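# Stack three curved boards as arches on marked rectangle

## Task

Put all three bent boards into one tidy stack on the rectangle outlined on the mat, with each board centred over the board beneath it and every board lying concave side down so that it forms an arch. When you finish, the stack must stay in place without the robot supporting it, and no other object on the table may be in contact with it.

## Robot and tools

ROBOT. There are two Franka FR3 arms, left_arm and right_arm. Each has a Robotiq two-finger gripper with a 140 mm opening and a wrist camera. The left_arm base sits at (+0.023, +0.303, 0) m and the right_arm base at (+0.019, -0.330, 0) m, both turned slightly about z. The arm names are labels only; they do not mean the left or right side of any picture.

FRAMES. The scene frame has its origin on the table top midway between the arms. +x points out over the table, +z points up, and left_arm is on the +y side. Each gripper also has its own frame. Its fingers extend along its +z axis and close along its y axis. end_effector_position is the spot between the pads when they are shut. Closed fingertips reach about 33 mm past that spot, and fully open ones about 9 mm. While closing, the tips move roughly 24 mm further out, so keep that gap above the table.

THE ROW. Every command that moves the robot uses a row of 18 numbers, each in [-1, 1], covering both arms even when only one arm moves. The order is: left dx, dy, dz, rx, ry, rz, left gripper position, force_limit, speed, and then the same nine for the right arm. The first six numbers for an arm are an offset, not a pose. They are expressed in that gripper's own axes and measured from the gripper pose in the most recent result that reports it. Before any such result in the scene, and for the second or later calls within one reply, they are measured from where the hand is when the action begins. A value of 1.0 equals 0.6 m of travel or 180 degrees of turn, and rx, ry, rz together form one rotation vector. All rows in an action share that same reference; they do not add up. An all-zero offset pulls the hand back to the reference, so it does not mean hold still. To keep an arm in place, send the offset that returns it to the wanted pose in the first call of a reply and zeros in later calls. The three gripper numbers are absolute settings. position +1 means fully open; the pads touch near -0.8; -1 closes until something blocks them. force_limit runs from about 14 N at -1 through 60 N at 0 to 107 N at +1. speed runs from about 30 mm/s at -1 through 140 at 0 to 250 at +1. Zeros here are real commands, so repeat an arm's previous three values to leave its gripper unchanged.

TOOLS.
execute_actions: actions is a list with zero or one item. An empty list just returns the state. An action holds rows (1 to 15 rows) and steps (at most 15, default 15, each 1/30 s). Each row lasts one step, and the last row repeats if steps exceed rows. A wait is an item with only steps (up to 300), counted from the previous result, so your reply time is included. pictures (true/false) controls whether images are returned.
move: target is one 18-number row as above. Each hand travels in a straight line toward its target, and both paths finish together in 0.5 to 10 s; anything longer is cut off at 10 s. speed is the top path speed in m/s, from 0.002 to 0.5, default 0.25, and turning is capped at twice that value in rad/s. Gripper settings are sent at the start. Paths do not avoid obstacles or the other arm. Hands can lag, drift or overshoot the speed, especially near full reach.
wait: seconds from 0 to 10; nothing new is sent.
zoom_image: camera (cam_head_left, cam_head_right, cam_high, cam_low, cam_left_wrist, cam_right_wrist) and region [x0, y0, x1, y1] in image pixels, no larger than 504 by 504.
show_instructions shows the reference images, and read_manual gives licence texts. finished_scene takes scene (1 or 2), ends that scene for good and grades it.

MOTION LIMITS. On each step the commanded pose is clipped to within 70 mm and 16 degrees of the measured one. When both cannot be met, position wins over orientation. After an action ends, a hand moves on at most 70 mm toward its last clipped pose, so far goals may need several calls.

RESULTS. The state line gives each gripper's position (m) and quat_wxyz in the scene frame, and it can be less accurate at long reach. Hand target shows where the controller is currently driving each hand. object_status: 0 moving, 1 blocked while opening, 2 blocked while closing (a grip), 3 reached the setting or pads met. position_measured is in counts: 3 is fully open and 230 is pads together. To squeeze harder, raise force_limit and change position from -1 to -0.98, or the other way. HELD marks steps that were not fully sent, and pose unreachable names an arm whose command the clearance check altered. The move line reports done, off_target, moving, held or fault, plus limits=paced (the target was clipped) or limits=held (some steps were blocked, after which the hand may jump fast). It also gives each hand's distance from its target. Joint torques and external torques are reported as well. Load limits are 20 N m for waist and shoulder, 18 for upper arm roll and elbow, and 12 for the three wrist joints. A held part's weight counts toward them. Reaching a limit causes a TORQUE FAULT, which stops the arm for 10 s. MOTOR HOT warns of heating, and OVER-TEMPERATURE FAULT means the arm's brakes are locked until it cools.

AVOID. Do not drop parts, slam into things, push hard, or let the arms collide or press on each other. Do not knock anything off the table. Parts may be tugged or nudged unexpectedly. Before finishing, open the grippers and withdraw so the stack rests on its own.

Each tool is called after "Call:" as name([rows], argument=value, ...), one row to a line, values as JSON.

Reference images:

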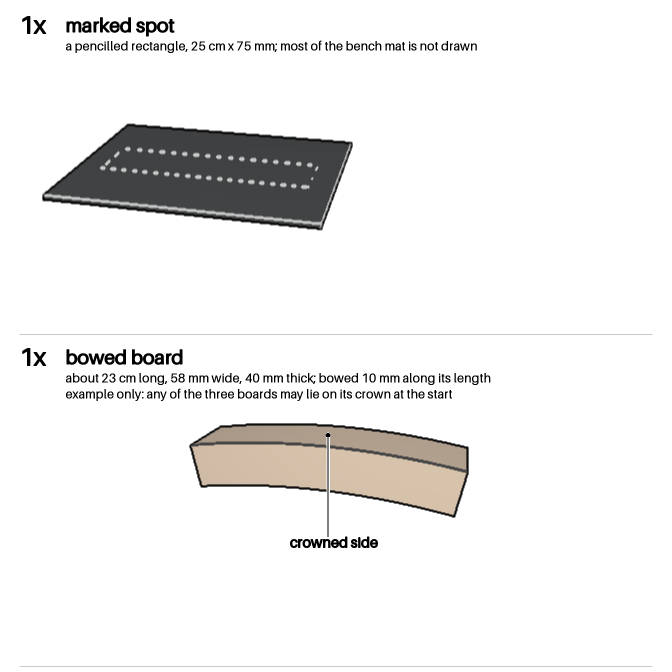

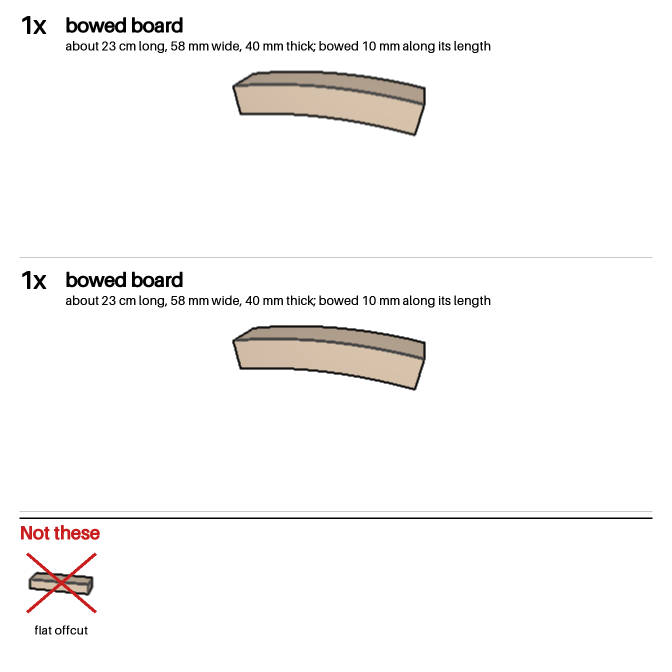

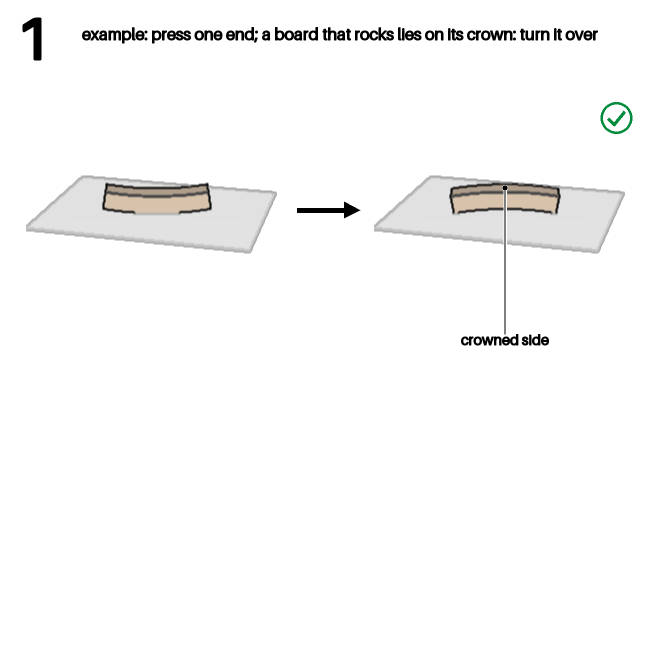

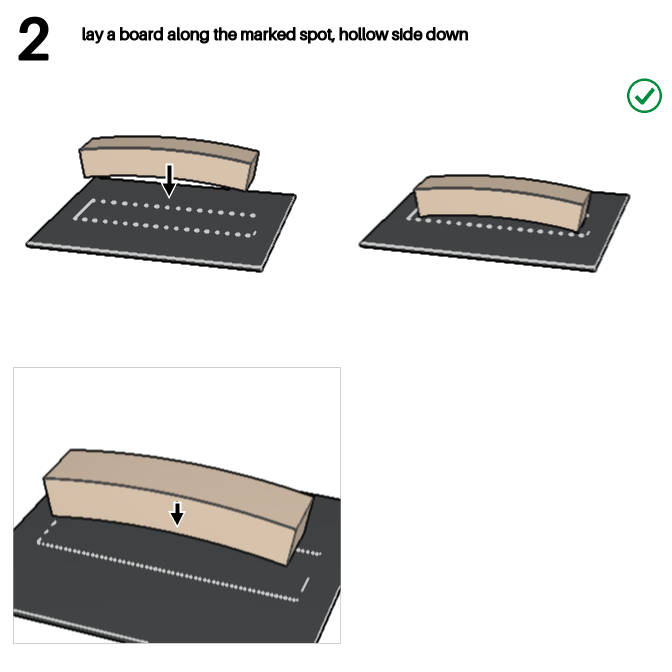

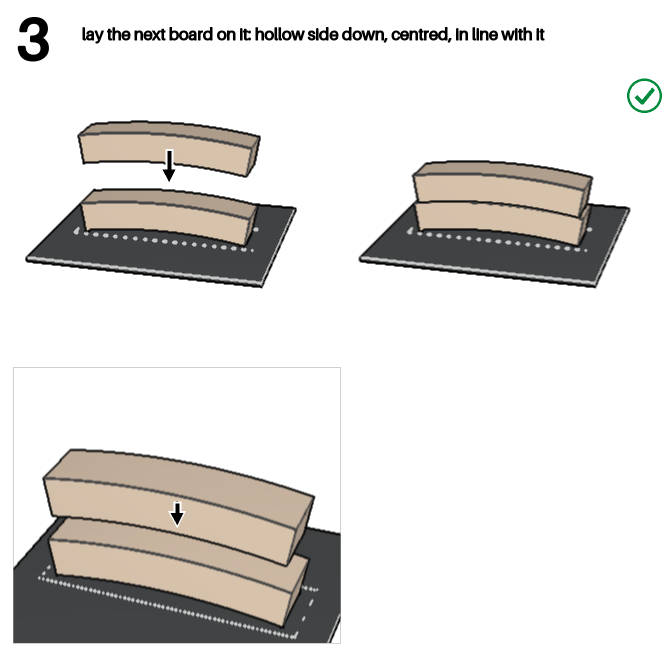

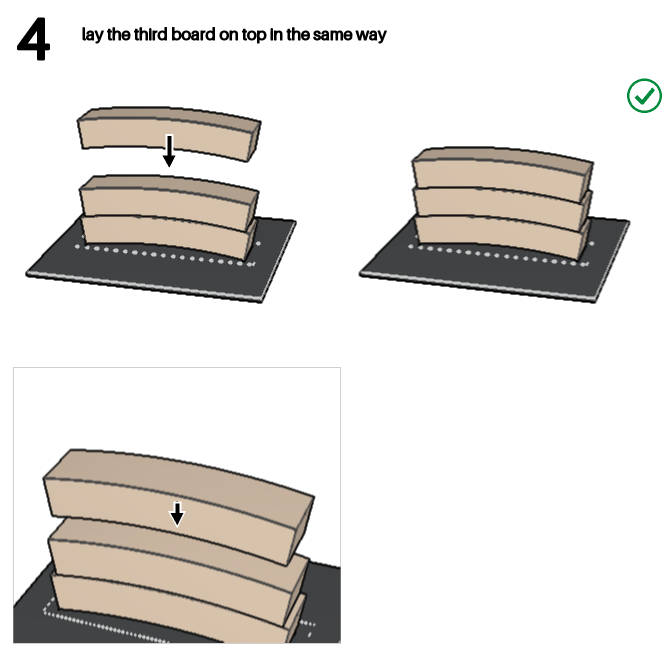

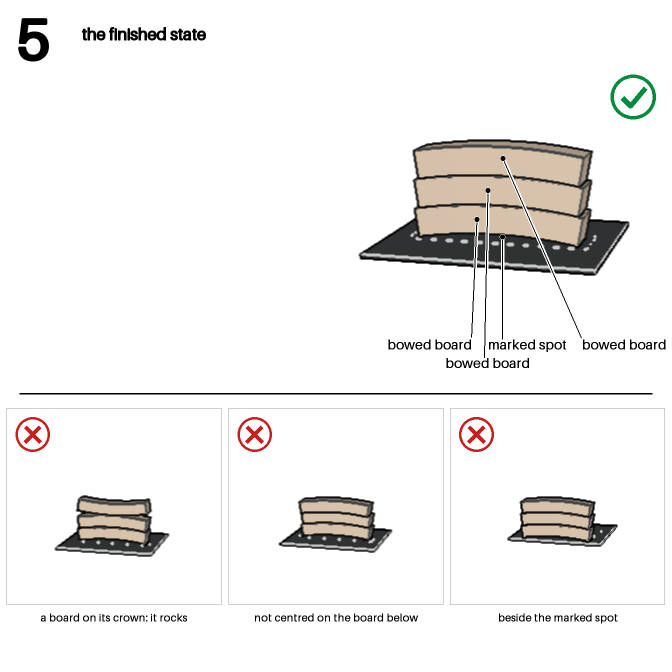

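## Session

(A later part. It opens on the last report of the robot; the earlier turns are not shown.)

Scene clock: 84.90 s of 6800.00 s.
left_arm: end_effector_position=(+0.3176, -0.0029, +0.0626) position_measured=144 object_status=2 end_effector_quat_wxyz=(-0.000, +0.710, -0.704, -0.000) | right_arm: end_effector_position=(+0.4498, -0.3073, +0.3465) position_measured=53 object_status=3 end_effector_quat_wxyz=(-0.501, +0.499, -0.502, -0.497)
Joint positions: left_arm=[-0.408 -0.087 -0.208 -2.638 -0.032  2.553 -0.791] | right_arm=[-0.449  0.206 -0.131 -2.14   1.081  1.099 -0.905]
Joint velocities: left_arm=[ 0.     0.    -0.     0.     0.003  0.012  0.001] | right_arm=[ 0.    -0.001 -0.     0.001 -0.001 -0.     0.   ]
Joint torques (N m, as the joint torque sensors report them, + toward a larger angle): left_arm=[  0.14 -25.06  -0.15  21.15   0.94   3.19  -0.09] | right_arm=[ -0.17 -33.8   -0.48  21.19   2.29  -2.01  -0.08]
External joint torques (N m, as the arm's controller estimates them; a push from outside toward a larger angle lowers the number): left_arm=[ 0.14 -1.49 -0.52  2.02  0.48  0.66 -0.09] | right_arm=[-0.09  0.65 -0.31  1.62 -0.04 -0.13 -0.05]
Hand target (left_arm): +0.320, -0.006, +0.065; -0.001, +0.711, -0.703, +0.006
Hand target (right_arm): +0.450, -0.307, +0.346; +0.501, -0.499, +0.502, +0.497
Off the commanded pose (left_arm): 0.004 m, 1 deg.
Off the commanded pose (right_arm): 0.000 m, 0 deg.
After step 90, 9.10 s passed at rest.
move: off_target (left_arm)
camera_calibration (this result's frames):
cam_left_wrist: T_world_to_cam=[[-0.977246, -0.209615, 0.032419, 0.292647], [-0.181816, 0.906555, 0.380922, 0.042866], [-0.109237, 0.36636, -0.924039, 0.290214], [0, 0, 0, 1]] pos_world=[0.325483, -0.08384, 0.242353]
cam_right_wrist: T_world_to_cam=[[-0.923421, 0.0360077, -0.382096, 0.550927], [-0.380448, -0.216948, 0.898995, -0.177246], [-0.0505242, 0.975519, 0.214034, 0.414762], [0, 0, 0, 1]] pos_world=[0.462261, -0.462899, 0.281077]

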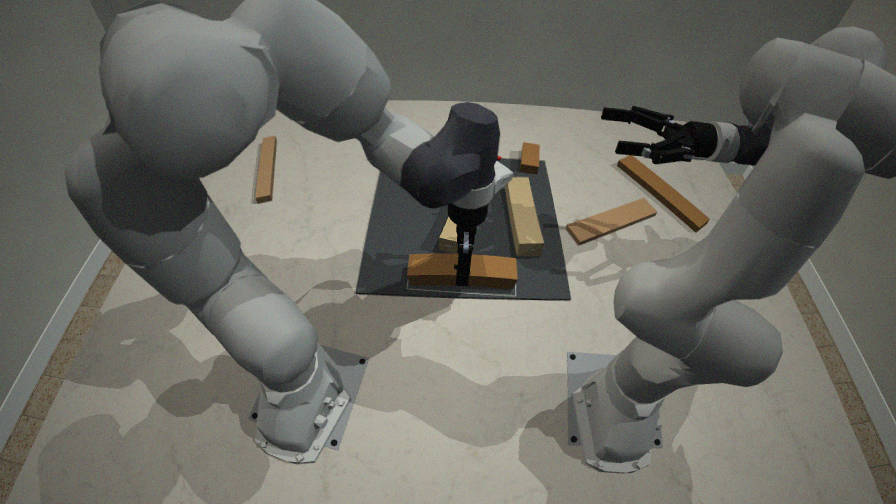

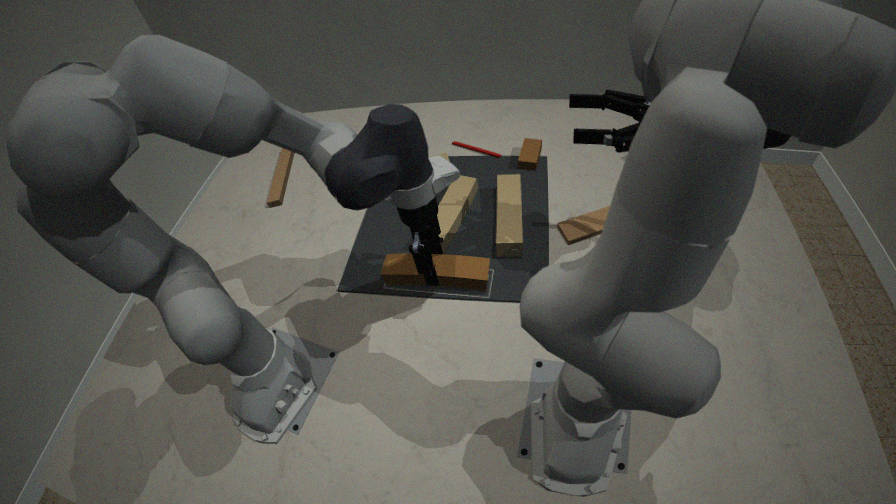

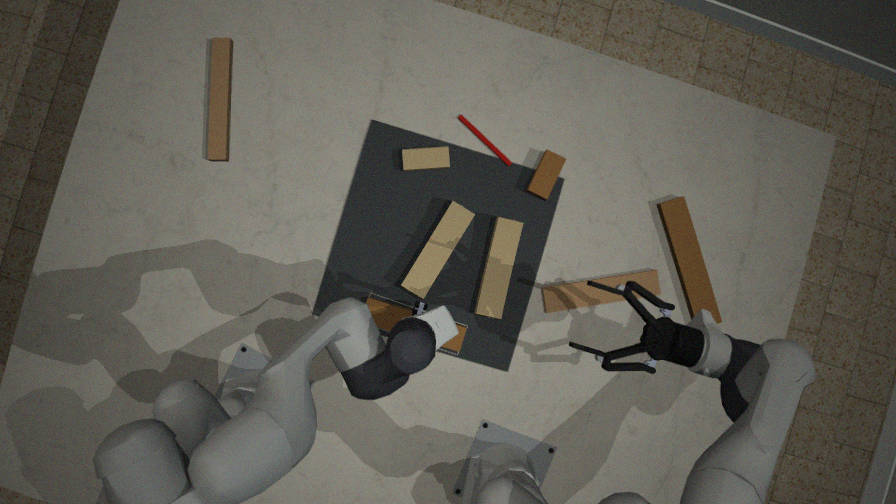

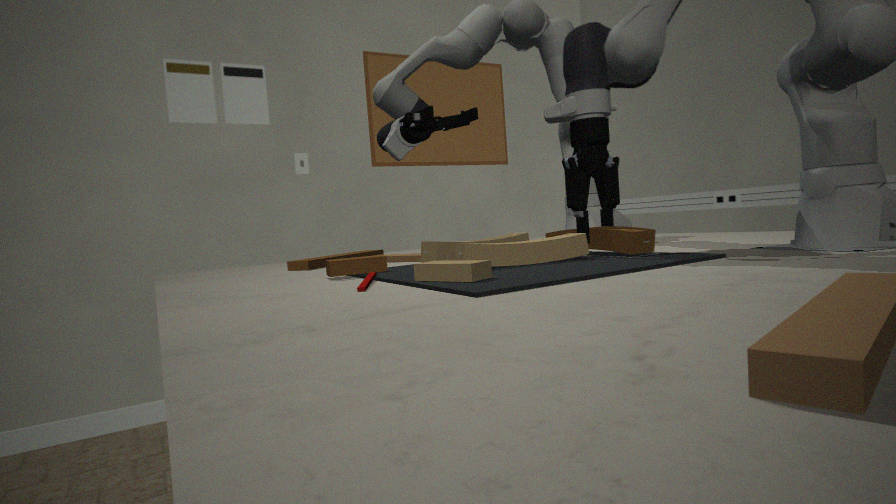

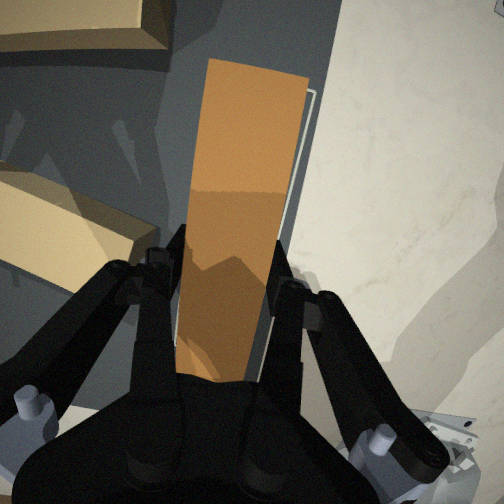

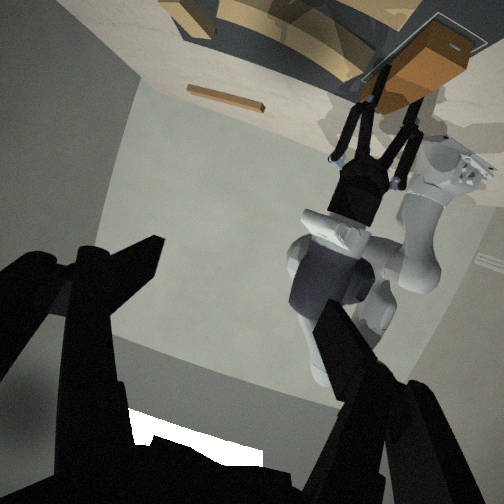

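Call:
move(target=[0,0.003,0.008,0,0,0.009,-1,0,0,0,0,0,0,0,0,0.6,0,0], speed=0.02)

Call:
execute_actions([
  {"rows":[[0,0,0,0,0,0,0.2,0,-0.5,0,0,0,0,0,0,0.6,0,0]]},
], pictures=false)

Call:
move(target=[0,0,-0.08,0,0,0,0.2,0,0,0,0,0,0,0,0,0.6,0,0])

Call:
move(target=[-0.005,-0.325,0.015,0,0,-0.428,0.6,0,0,0,0,0,0,0,0,0.6,0,0], speed=0.35)

Call:
zoom_image(camera="cam_head_left", region=[380,220,540,320])

Scene clock: 96.23 s of 6800.00 s.
left_arm: end_effector_position=(+0.3153, -0.0008, +0.0581) position_measured=144 object_status=2 end_effector_quat_wxyz=(+0.000, +0.707, -0.707, -0.003) | right_arm: end_effector_position=(+0.4498, -0.3073, +0.3465) position_measured=53 object_status=3 end_effector_quat_wxyz=(-0.501, +0.499, -0.502, -0.497)
Joint positions: left_arm=[-0.408 -0.079 -0.208 -2.644 -0.031  2.56  -0.782] | right_arm=[-0.449  0.206 -0.131 -2.14   1.081  1.099 -0.905]
Joint velocities: left_arm=[ 0.001  0.     0.001 -0.001  0.003  0.002  0.007] | right_arm=[ 0.001 -0.    -0.002 -0.001  0.001  0.     0.   ]
Joint torques (N m, as the joint torque sensors report them, + toward a larger angle): left_arm=[ -1.18 -22.25  -0.18  20.28   0.93   3.45   0.65] | right_arm=[  0.37 -34.13  -0.13  20.99   2.32  -2.     0.  ]
External joint torques (N m, as the arm's controller estimates them; a push from outside toward a larger angle lowers the number): left_arm=[-1.22  1.33 -0.56  1.38  0.48  0.95  0.65] | right_arm=[ 0.34  0.17 -0.07  1.51  0.   -0.12  0.03]
Hand target (left_arm): +0.316, -0.003, +0.058; -0.000, +0.700, -0.714, -0.000
Hand target (right_arm): +0.450, -0.307, +0.346; +0.501, -0.499, +0.502, +0.497
Off the commanded pose (left_arm): 0.002 m, 1 deg.
Off the commanded pose (right_arm): 0.000 m, 0 deg.
After step 90, 7.40 s passed at rest.
move: done
camera_calibration (this result's frames):
cam_left_wrist: T_world_to_cam=[[-0.978991, -0.200634, 0.0363724, 0.291287], [-0.171509, 0.90672, 0.385283, 0.0387357], [-0.11028, 0.37095, -0.922081, 0.285256], [0, 0, 0, 1]] pos_world=[0.323269, -0.0824959, 0.23751]
cam_right_wrist: T_world_to_cam=[[-0.923421, 0.0360078, -0.382096, 0.550927], [-0.380448, -0.216948, 0.898995, -0.177246], [-0.0505242, 0.975519, 0.214034, 0.414762], [0, 0, 0, 1]] pos_world=[0.462261, -0.462899, 0.281077]

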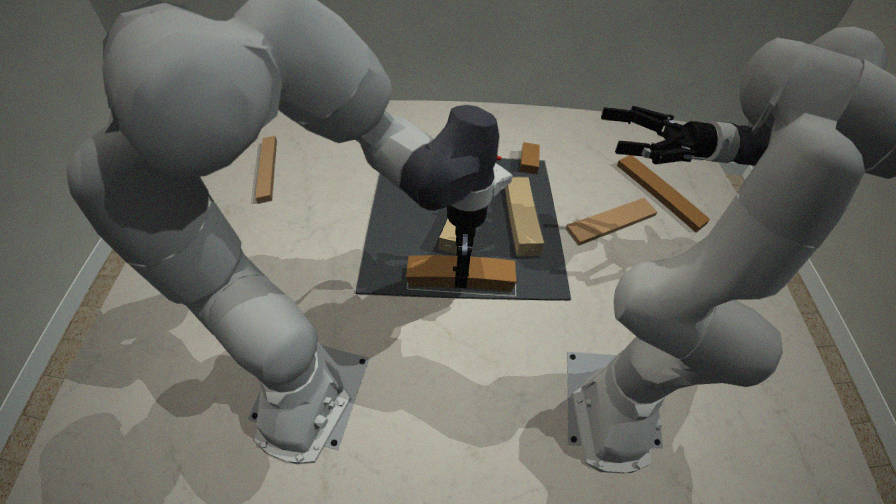

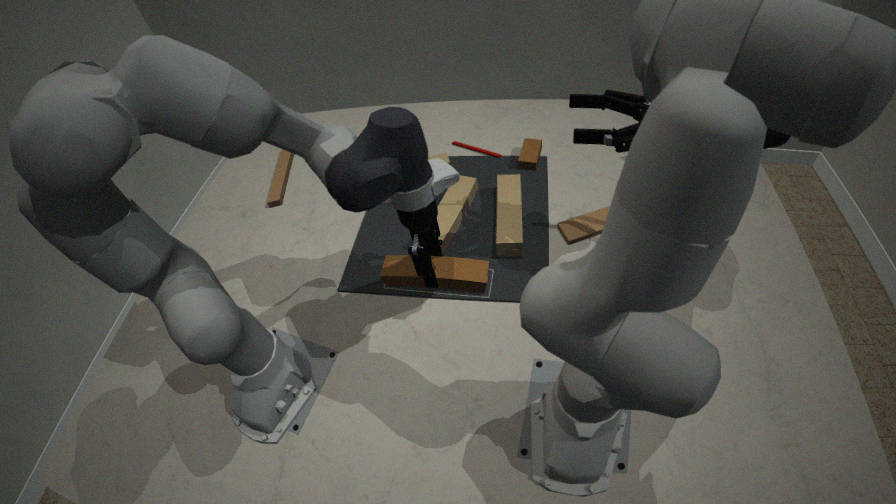

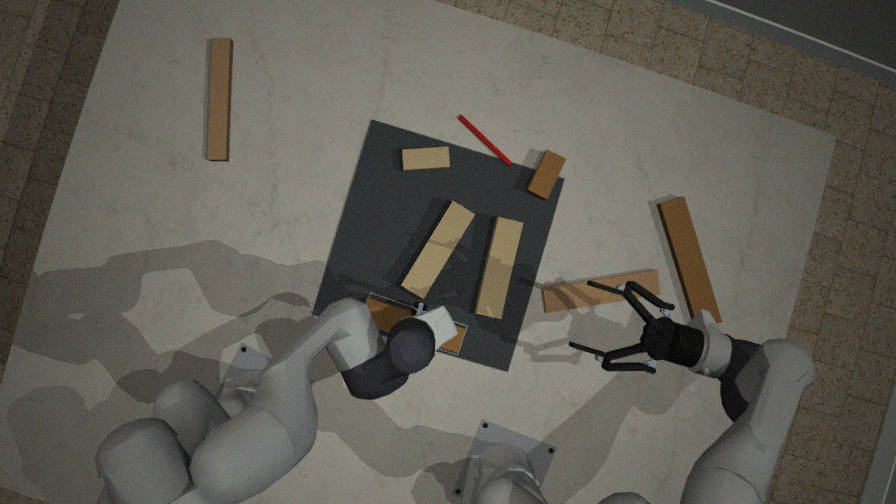

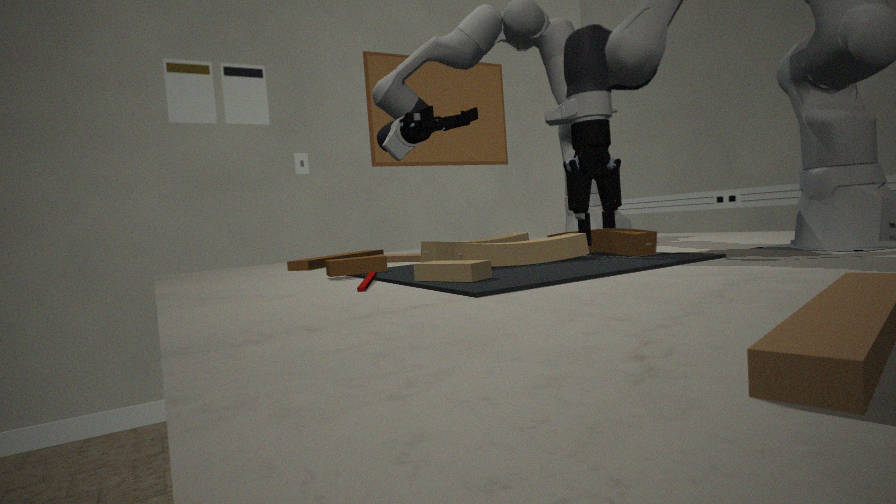

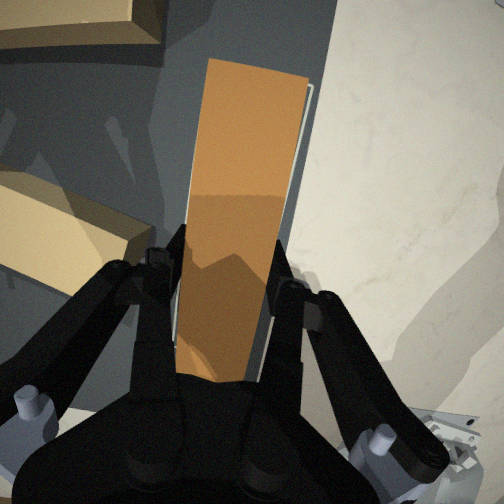

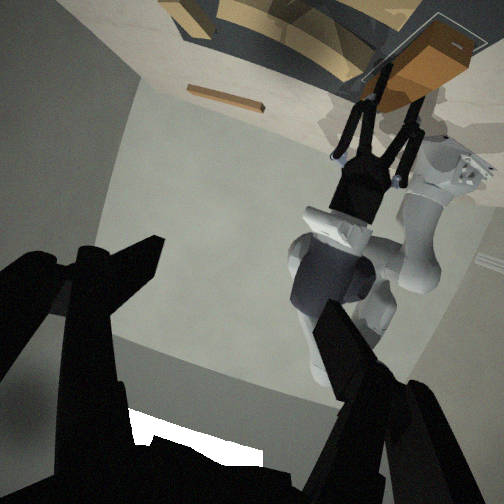

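Scene clock: 96.73 s of 6800.00 s.
left_arm: end_effector_position=(+0.3153, -0.0008, +0.0581) position_measured=104 object_status=0 end_effector_quat_wxyz=(+0.000, +0.707, -0.707, -0.003) | right_arm: end_effector_position=(+0.4498, -0.3073, +0.3465) position_measured=53 object_status=3 end_effector_quat_wxyz=(-0.501, +0.499, -0.502, -0.497)
Joint positions: left_arm=[-0.408 -0.079 -0.208 -2.644 -0.031  2.559 -0.782] | right_arm=[-0.449  0.206 -0.131 -2.14   1.081  1.099 -0.905]
Joint velocities: left_arm=[-0.    -0.    -0.001 -0.001 -0.001  0.001 -0.002] | right_arm=[-0.     0.001  0.001  0.001 -0.001 -0.     0.001]
Joint torques (N m, as the joint torque sensors report them, + toward a larger angle): left_arm=[  0.23 -24.01   0.43  20.12   0.34   2.31   0.09] | right_arm=[  0.15 -33.61  -0.39  21.04   2.3   -1.99  -0.07]
External joint torques (N m, as the arm's controller estimates them; a push from outside toward a larger angle lowers the number): left_arm=[ 0.29 -0.38  0.14  1.18 -0.12 -0.21  0.09] | right_arm=[ 0.12  0.71 -0.32  1.53 -0.02 -0.11 -0.04]
Hand target (left_arm): +0.315, -0.001, +0.058; +0.000, +0.707, -0.707, -0.003
Hand target (right_arm): +0.450, -0.307, +0.346; +0.501, -0.499, +0.502, +0.497
Off the commanded pose (left_arm): 0.000 m, 0 deg.
Off the commanded pose (right_arm): 0.000 m, 0 deg.
Steps of this call (steps 1 to 15: all 15 steps of this action). Readings (end_effector_position | what the end effector reports):
1: left_arm (+0.3153, -0.0008, +0.0581) | right_arm (+0.4498, -0.3073, +0.3465) | left_arm position_measured=144 object_status=0 | right_arm position_measured=53 object_status=3
2: left_arm (+0.3153, -0.0008, +0.0581) | right_arm (+0.4498, -0.3073, +0.3465) | left_arm position_measured=144 object_status=0 | right_arm position_measured=53 object_status=3
4: left_arm (+0.3153, -0.0008, +0.0581) | right_arm (+0.4498, -0.3073, +0.3465) | left_arm position_measured=131 object_status=0 | right_arm position_measured=53 object_status=3
8: left_arm (+0.3153, -0.0008, +0.0581) | right_arm (+0.4498, -0.3073, +0.3465) | left_arm position_measured=113 object_status=0 | right_arm position_measured=53 object_status=3
15: the state above

Scene clock: 98.00 s of 6800.00 s.
left_arm: end_effector_position=(+0.3159, -0.0021, +0.1058) position_measured=104 object_status=3 end_effector_quat_wxyz=(+0.000, +0.709, -0.706, -0.001) | right_arm: end_effector_position=(+0.4498, -0.3073, +0.3465) position_measured=53 object_status=3 end_effector_quat_wxyz=(-0.501, +0.499, -0.502, -0.497)
Joint positions: left_arm=[-0.41  -0.196 -0.208 -2.613 -0.061  2.418 -0.764] | right_arm=[-0.449  0.206 -0.131 -2.14   1.081  1.099 -0.905]
Joint velocities: left_arm=[ 0.001 -0.002 -0.001 -0.001 -0.001 -0.01   0.007] | right_arm=[ 0.002 -0.     0.001 -0.     0.    -0.     0.001]
Joint torques (N m, as the joint torque sensors report them, + toward a larger angle): left_arm=[ -0.71 -22.58   1.76  22.48  -0.15   1.76   0.38] | right_arm=[  0.18 -34.19  -0.3   20.72   2.29  -1.94  -0.05]
External joint torques (N m, as the arm's controller estimates them; a push from outside toward a larger angle lowers the number): left_arm=[-0.61 -0.98  1.03  1.59 -0.71 -0.78  0.38] | right_arm=[ 0.09  0.14 -0.29  1.24 -0.03 -0.05 -0.02]
Hand target (left_arm): +0.315, -0.002, +0.106; +0.001, +0.707, -0.708, -0.003
Hand target (right_arm): +0.450, -0.307, +0.346; +0.501, -0.499, +0.502, +0.497
Off the commanded pose (left_arm): 0.001 m, 0 deg.
Off the commanded pose (right_arm): 0.000 m, 0 deg.
move: done
camera_calibration (this result's frames):
cam_left_wrist: T_world_to_cam=[[-0.97817, -0.20495, 0.0343305, 0.289803], [-0.176618, 0.906992, 0.382324, 0.0235594], [-0.109495, 0.367915, -0.92339, 0.329648], [0, 0, 0, 1]] pos_world=[0.323732, -0.0832555, 0.285438]
cam_right_wrist: T_world_to_cam=[[-0.923421, 0.0360076, -0.382096, 0.550927], [-0.380448, -0.216948, 0.898995, -0.177246], [-0.0505243, 0.975519, 0.214034, 0.414762], [0, 0, 0, 1]] pos_world=[0.462261, -0.462899, 0.281077]

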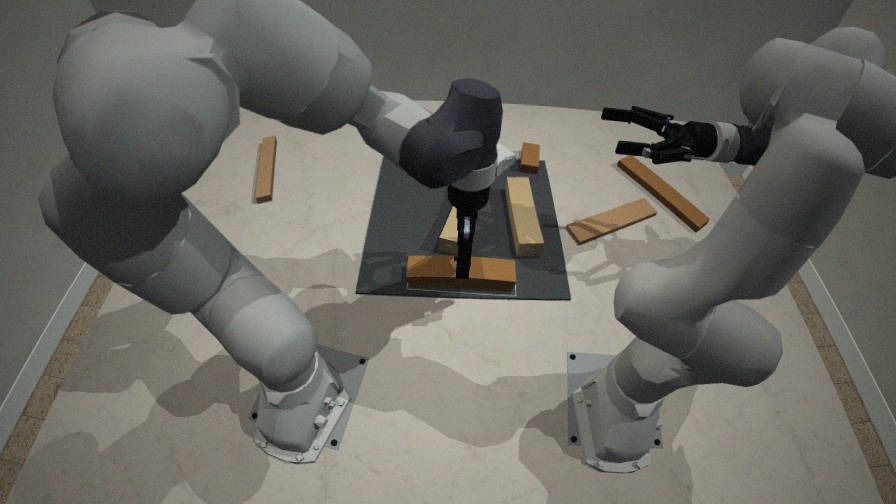

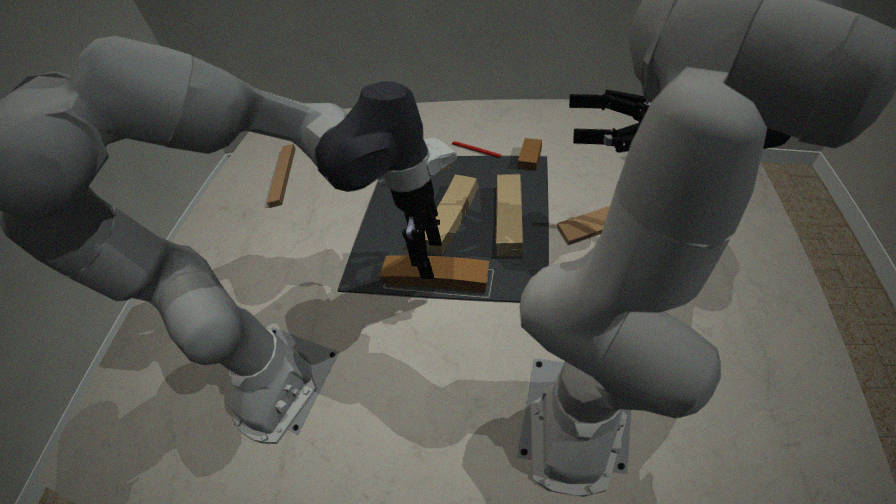

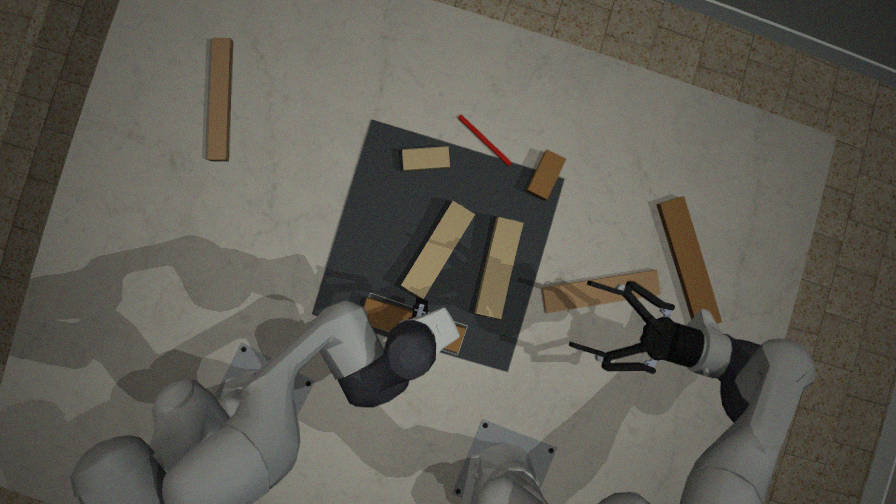

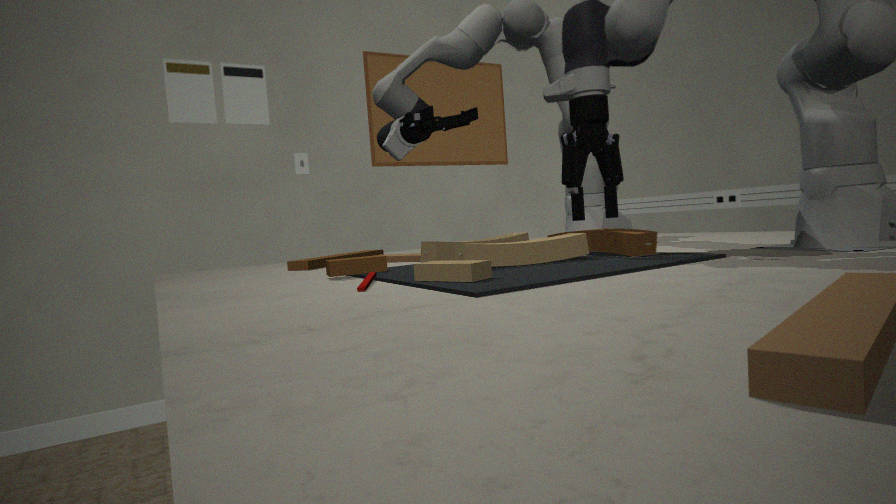

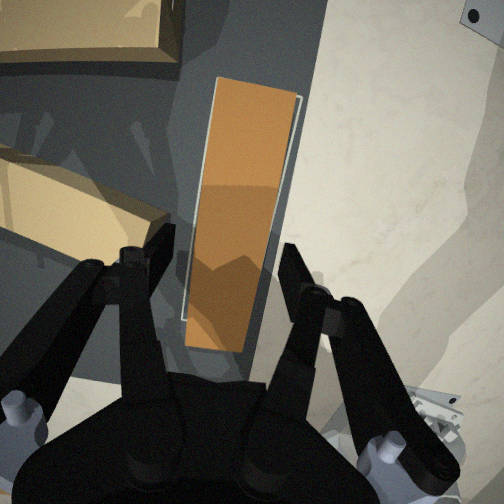

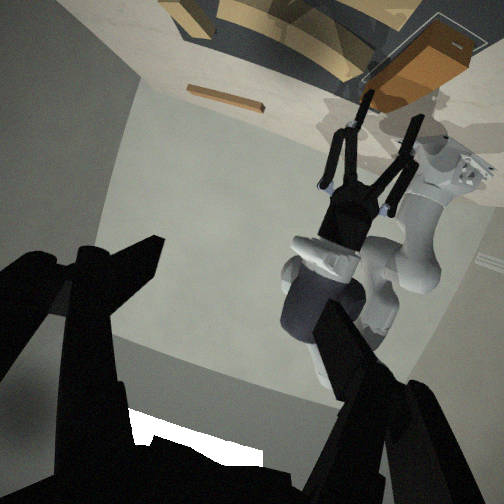

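Scene clock: 101.00 s of 6800.00 s.
left_arm: end_effector_position=(+0.5118, -0.0001, +0.0984) position_measured=53 object_status=3 end_effector_quat_wxyz=(+0.002, +0.993, -0.117, +0.001) | right_arm: end_effector_position=(+0.4498, -0.3073, +0.3465) position_measured=53 object_status=3 end_effector_quat_wxyz=(-0.501, +0.499, -0.502, -0.497)
Joint positions: left_arm=[-0.352  0.228 -0.01  -2.105  0.     2.336 -1.89 ] | right_arm=[-0.449  0.206 -0.131 -2.14   1.081  1.099 -0.905]
Joint velocities: left_arm=[-0.001  0.    -0.001  0.     0.002 -0.001 -0.03 ] | right_arm=[ 0.001  0.001 -0.001 -0.001  0.001 -0.     0.001]
Joint torques (N m, as the joint torque sensors report them, + toward a larger angle): left_arm=[ -1.31 -36.17   1.11  24.23   0.96   1.86  -0.18] | right_arm=[ -0.07 -33.96  -0.81  20.64   2.33  -1.97  -0.04]
External joint torques (N m, as the arm's controller estimates them; a push from outside toward a larger angle lowers the number): left_arm=[-1.19  1.    1.09  2.43  0.31 -0.64 -0.18] | right_arm=[-0.1   0.29 -0.73  1.22  0.02 -0.09 -0.01]
Hand target (left_arm): +0.511, +0.000, +0.098; -0.000, +0.994, -0.111, -0.000
Hand target (right_arm): +0.450, -0.307, +0.346; +0.501, -0.499, +0.502, +0.497
Off the commanded pose (left_arm): 0.003 m, 1 deg.
Off the commanded pose (right_arm): 0.000 m, 0 deg.
move: done
camera_calibration (this result's frames):
cam_left_wrist: T_world_to_cam=[[-0.0330125, -0.998809, 0.0359135, -0.00189923], [-0.924255, 0.0441833, 0.37921, 0.44201], [-0.380345, -0.0206746, -0.924614, 0.482159], [0, 0, 0, 1]] pos_world=[0.591854, -0.011458, 0.278264]
cam_right_wrist: T_world_to_cam=[[-0.923421, 0.0360078, -0.382096, 0.550927], [-0.380449, -0.216948, 0.898995, -0.177246], [-0.0505241, 0.975519, 0.214033, 0.414762], [0, 0, 0, 1]] pos_world=[0.462261, -0.462899, 0.281077]

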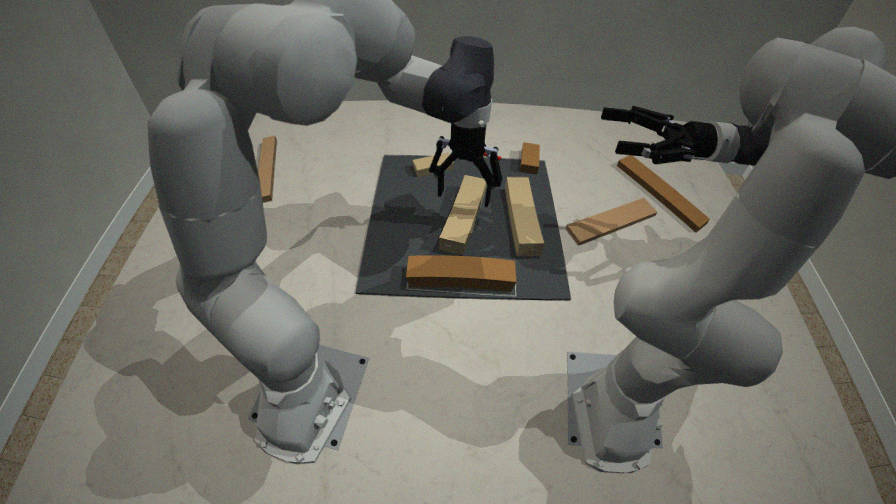

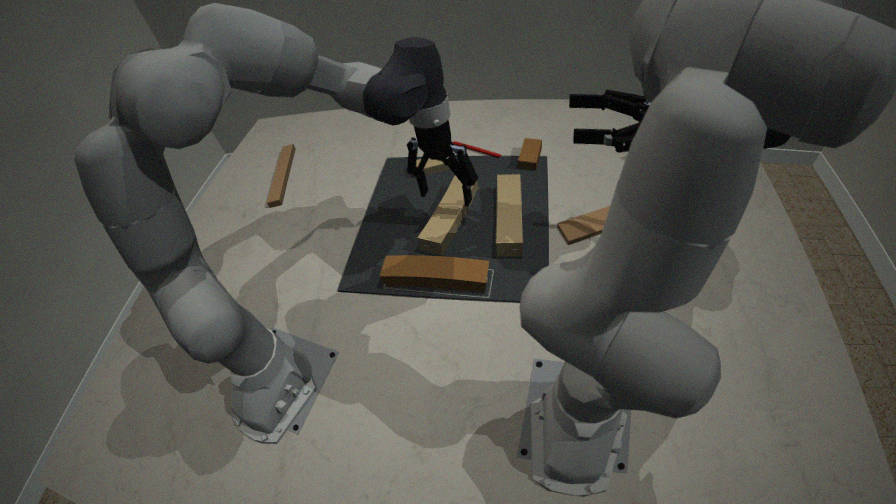

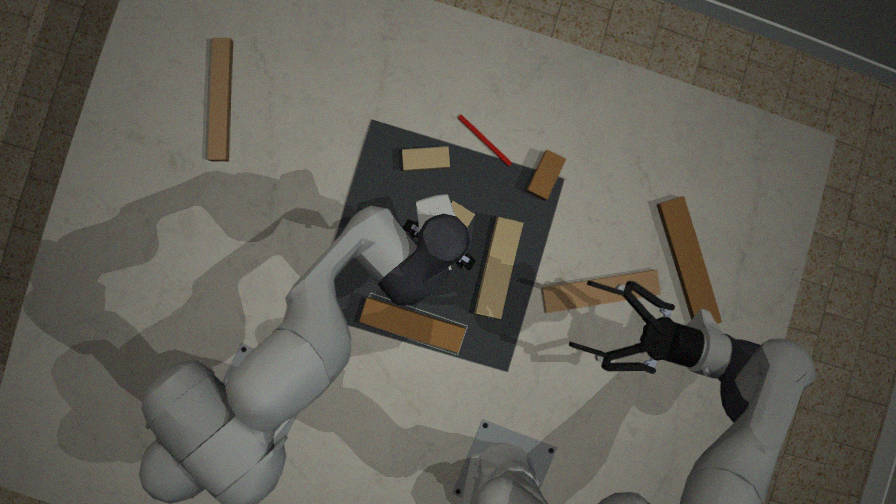

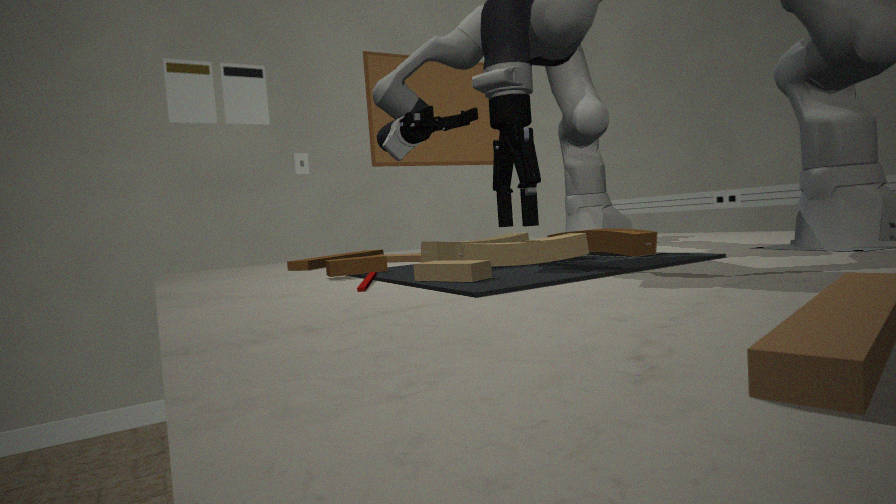

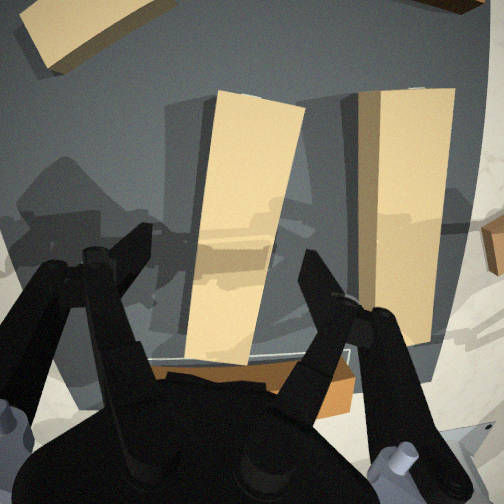

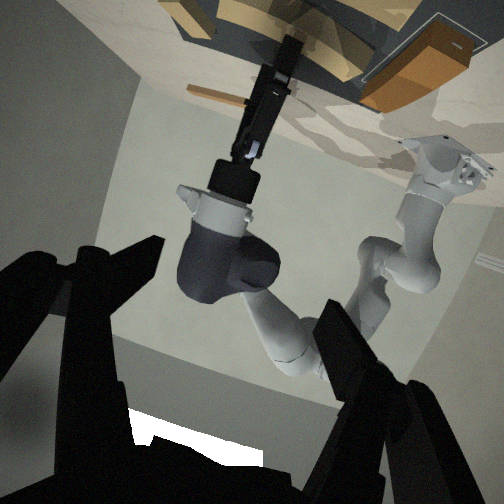

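Region (380, 220, 540, 320) of cam_head_left's 896x504 image, scaled by 3.150, with more detail than that image has; it fills the top 315 rows of this view, and the rest is white.

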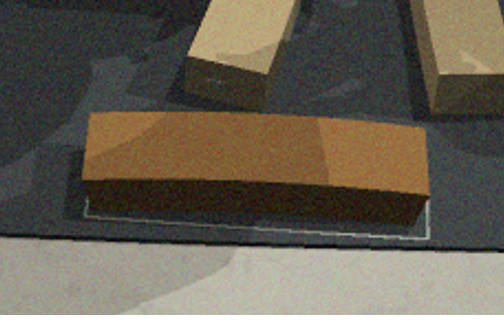

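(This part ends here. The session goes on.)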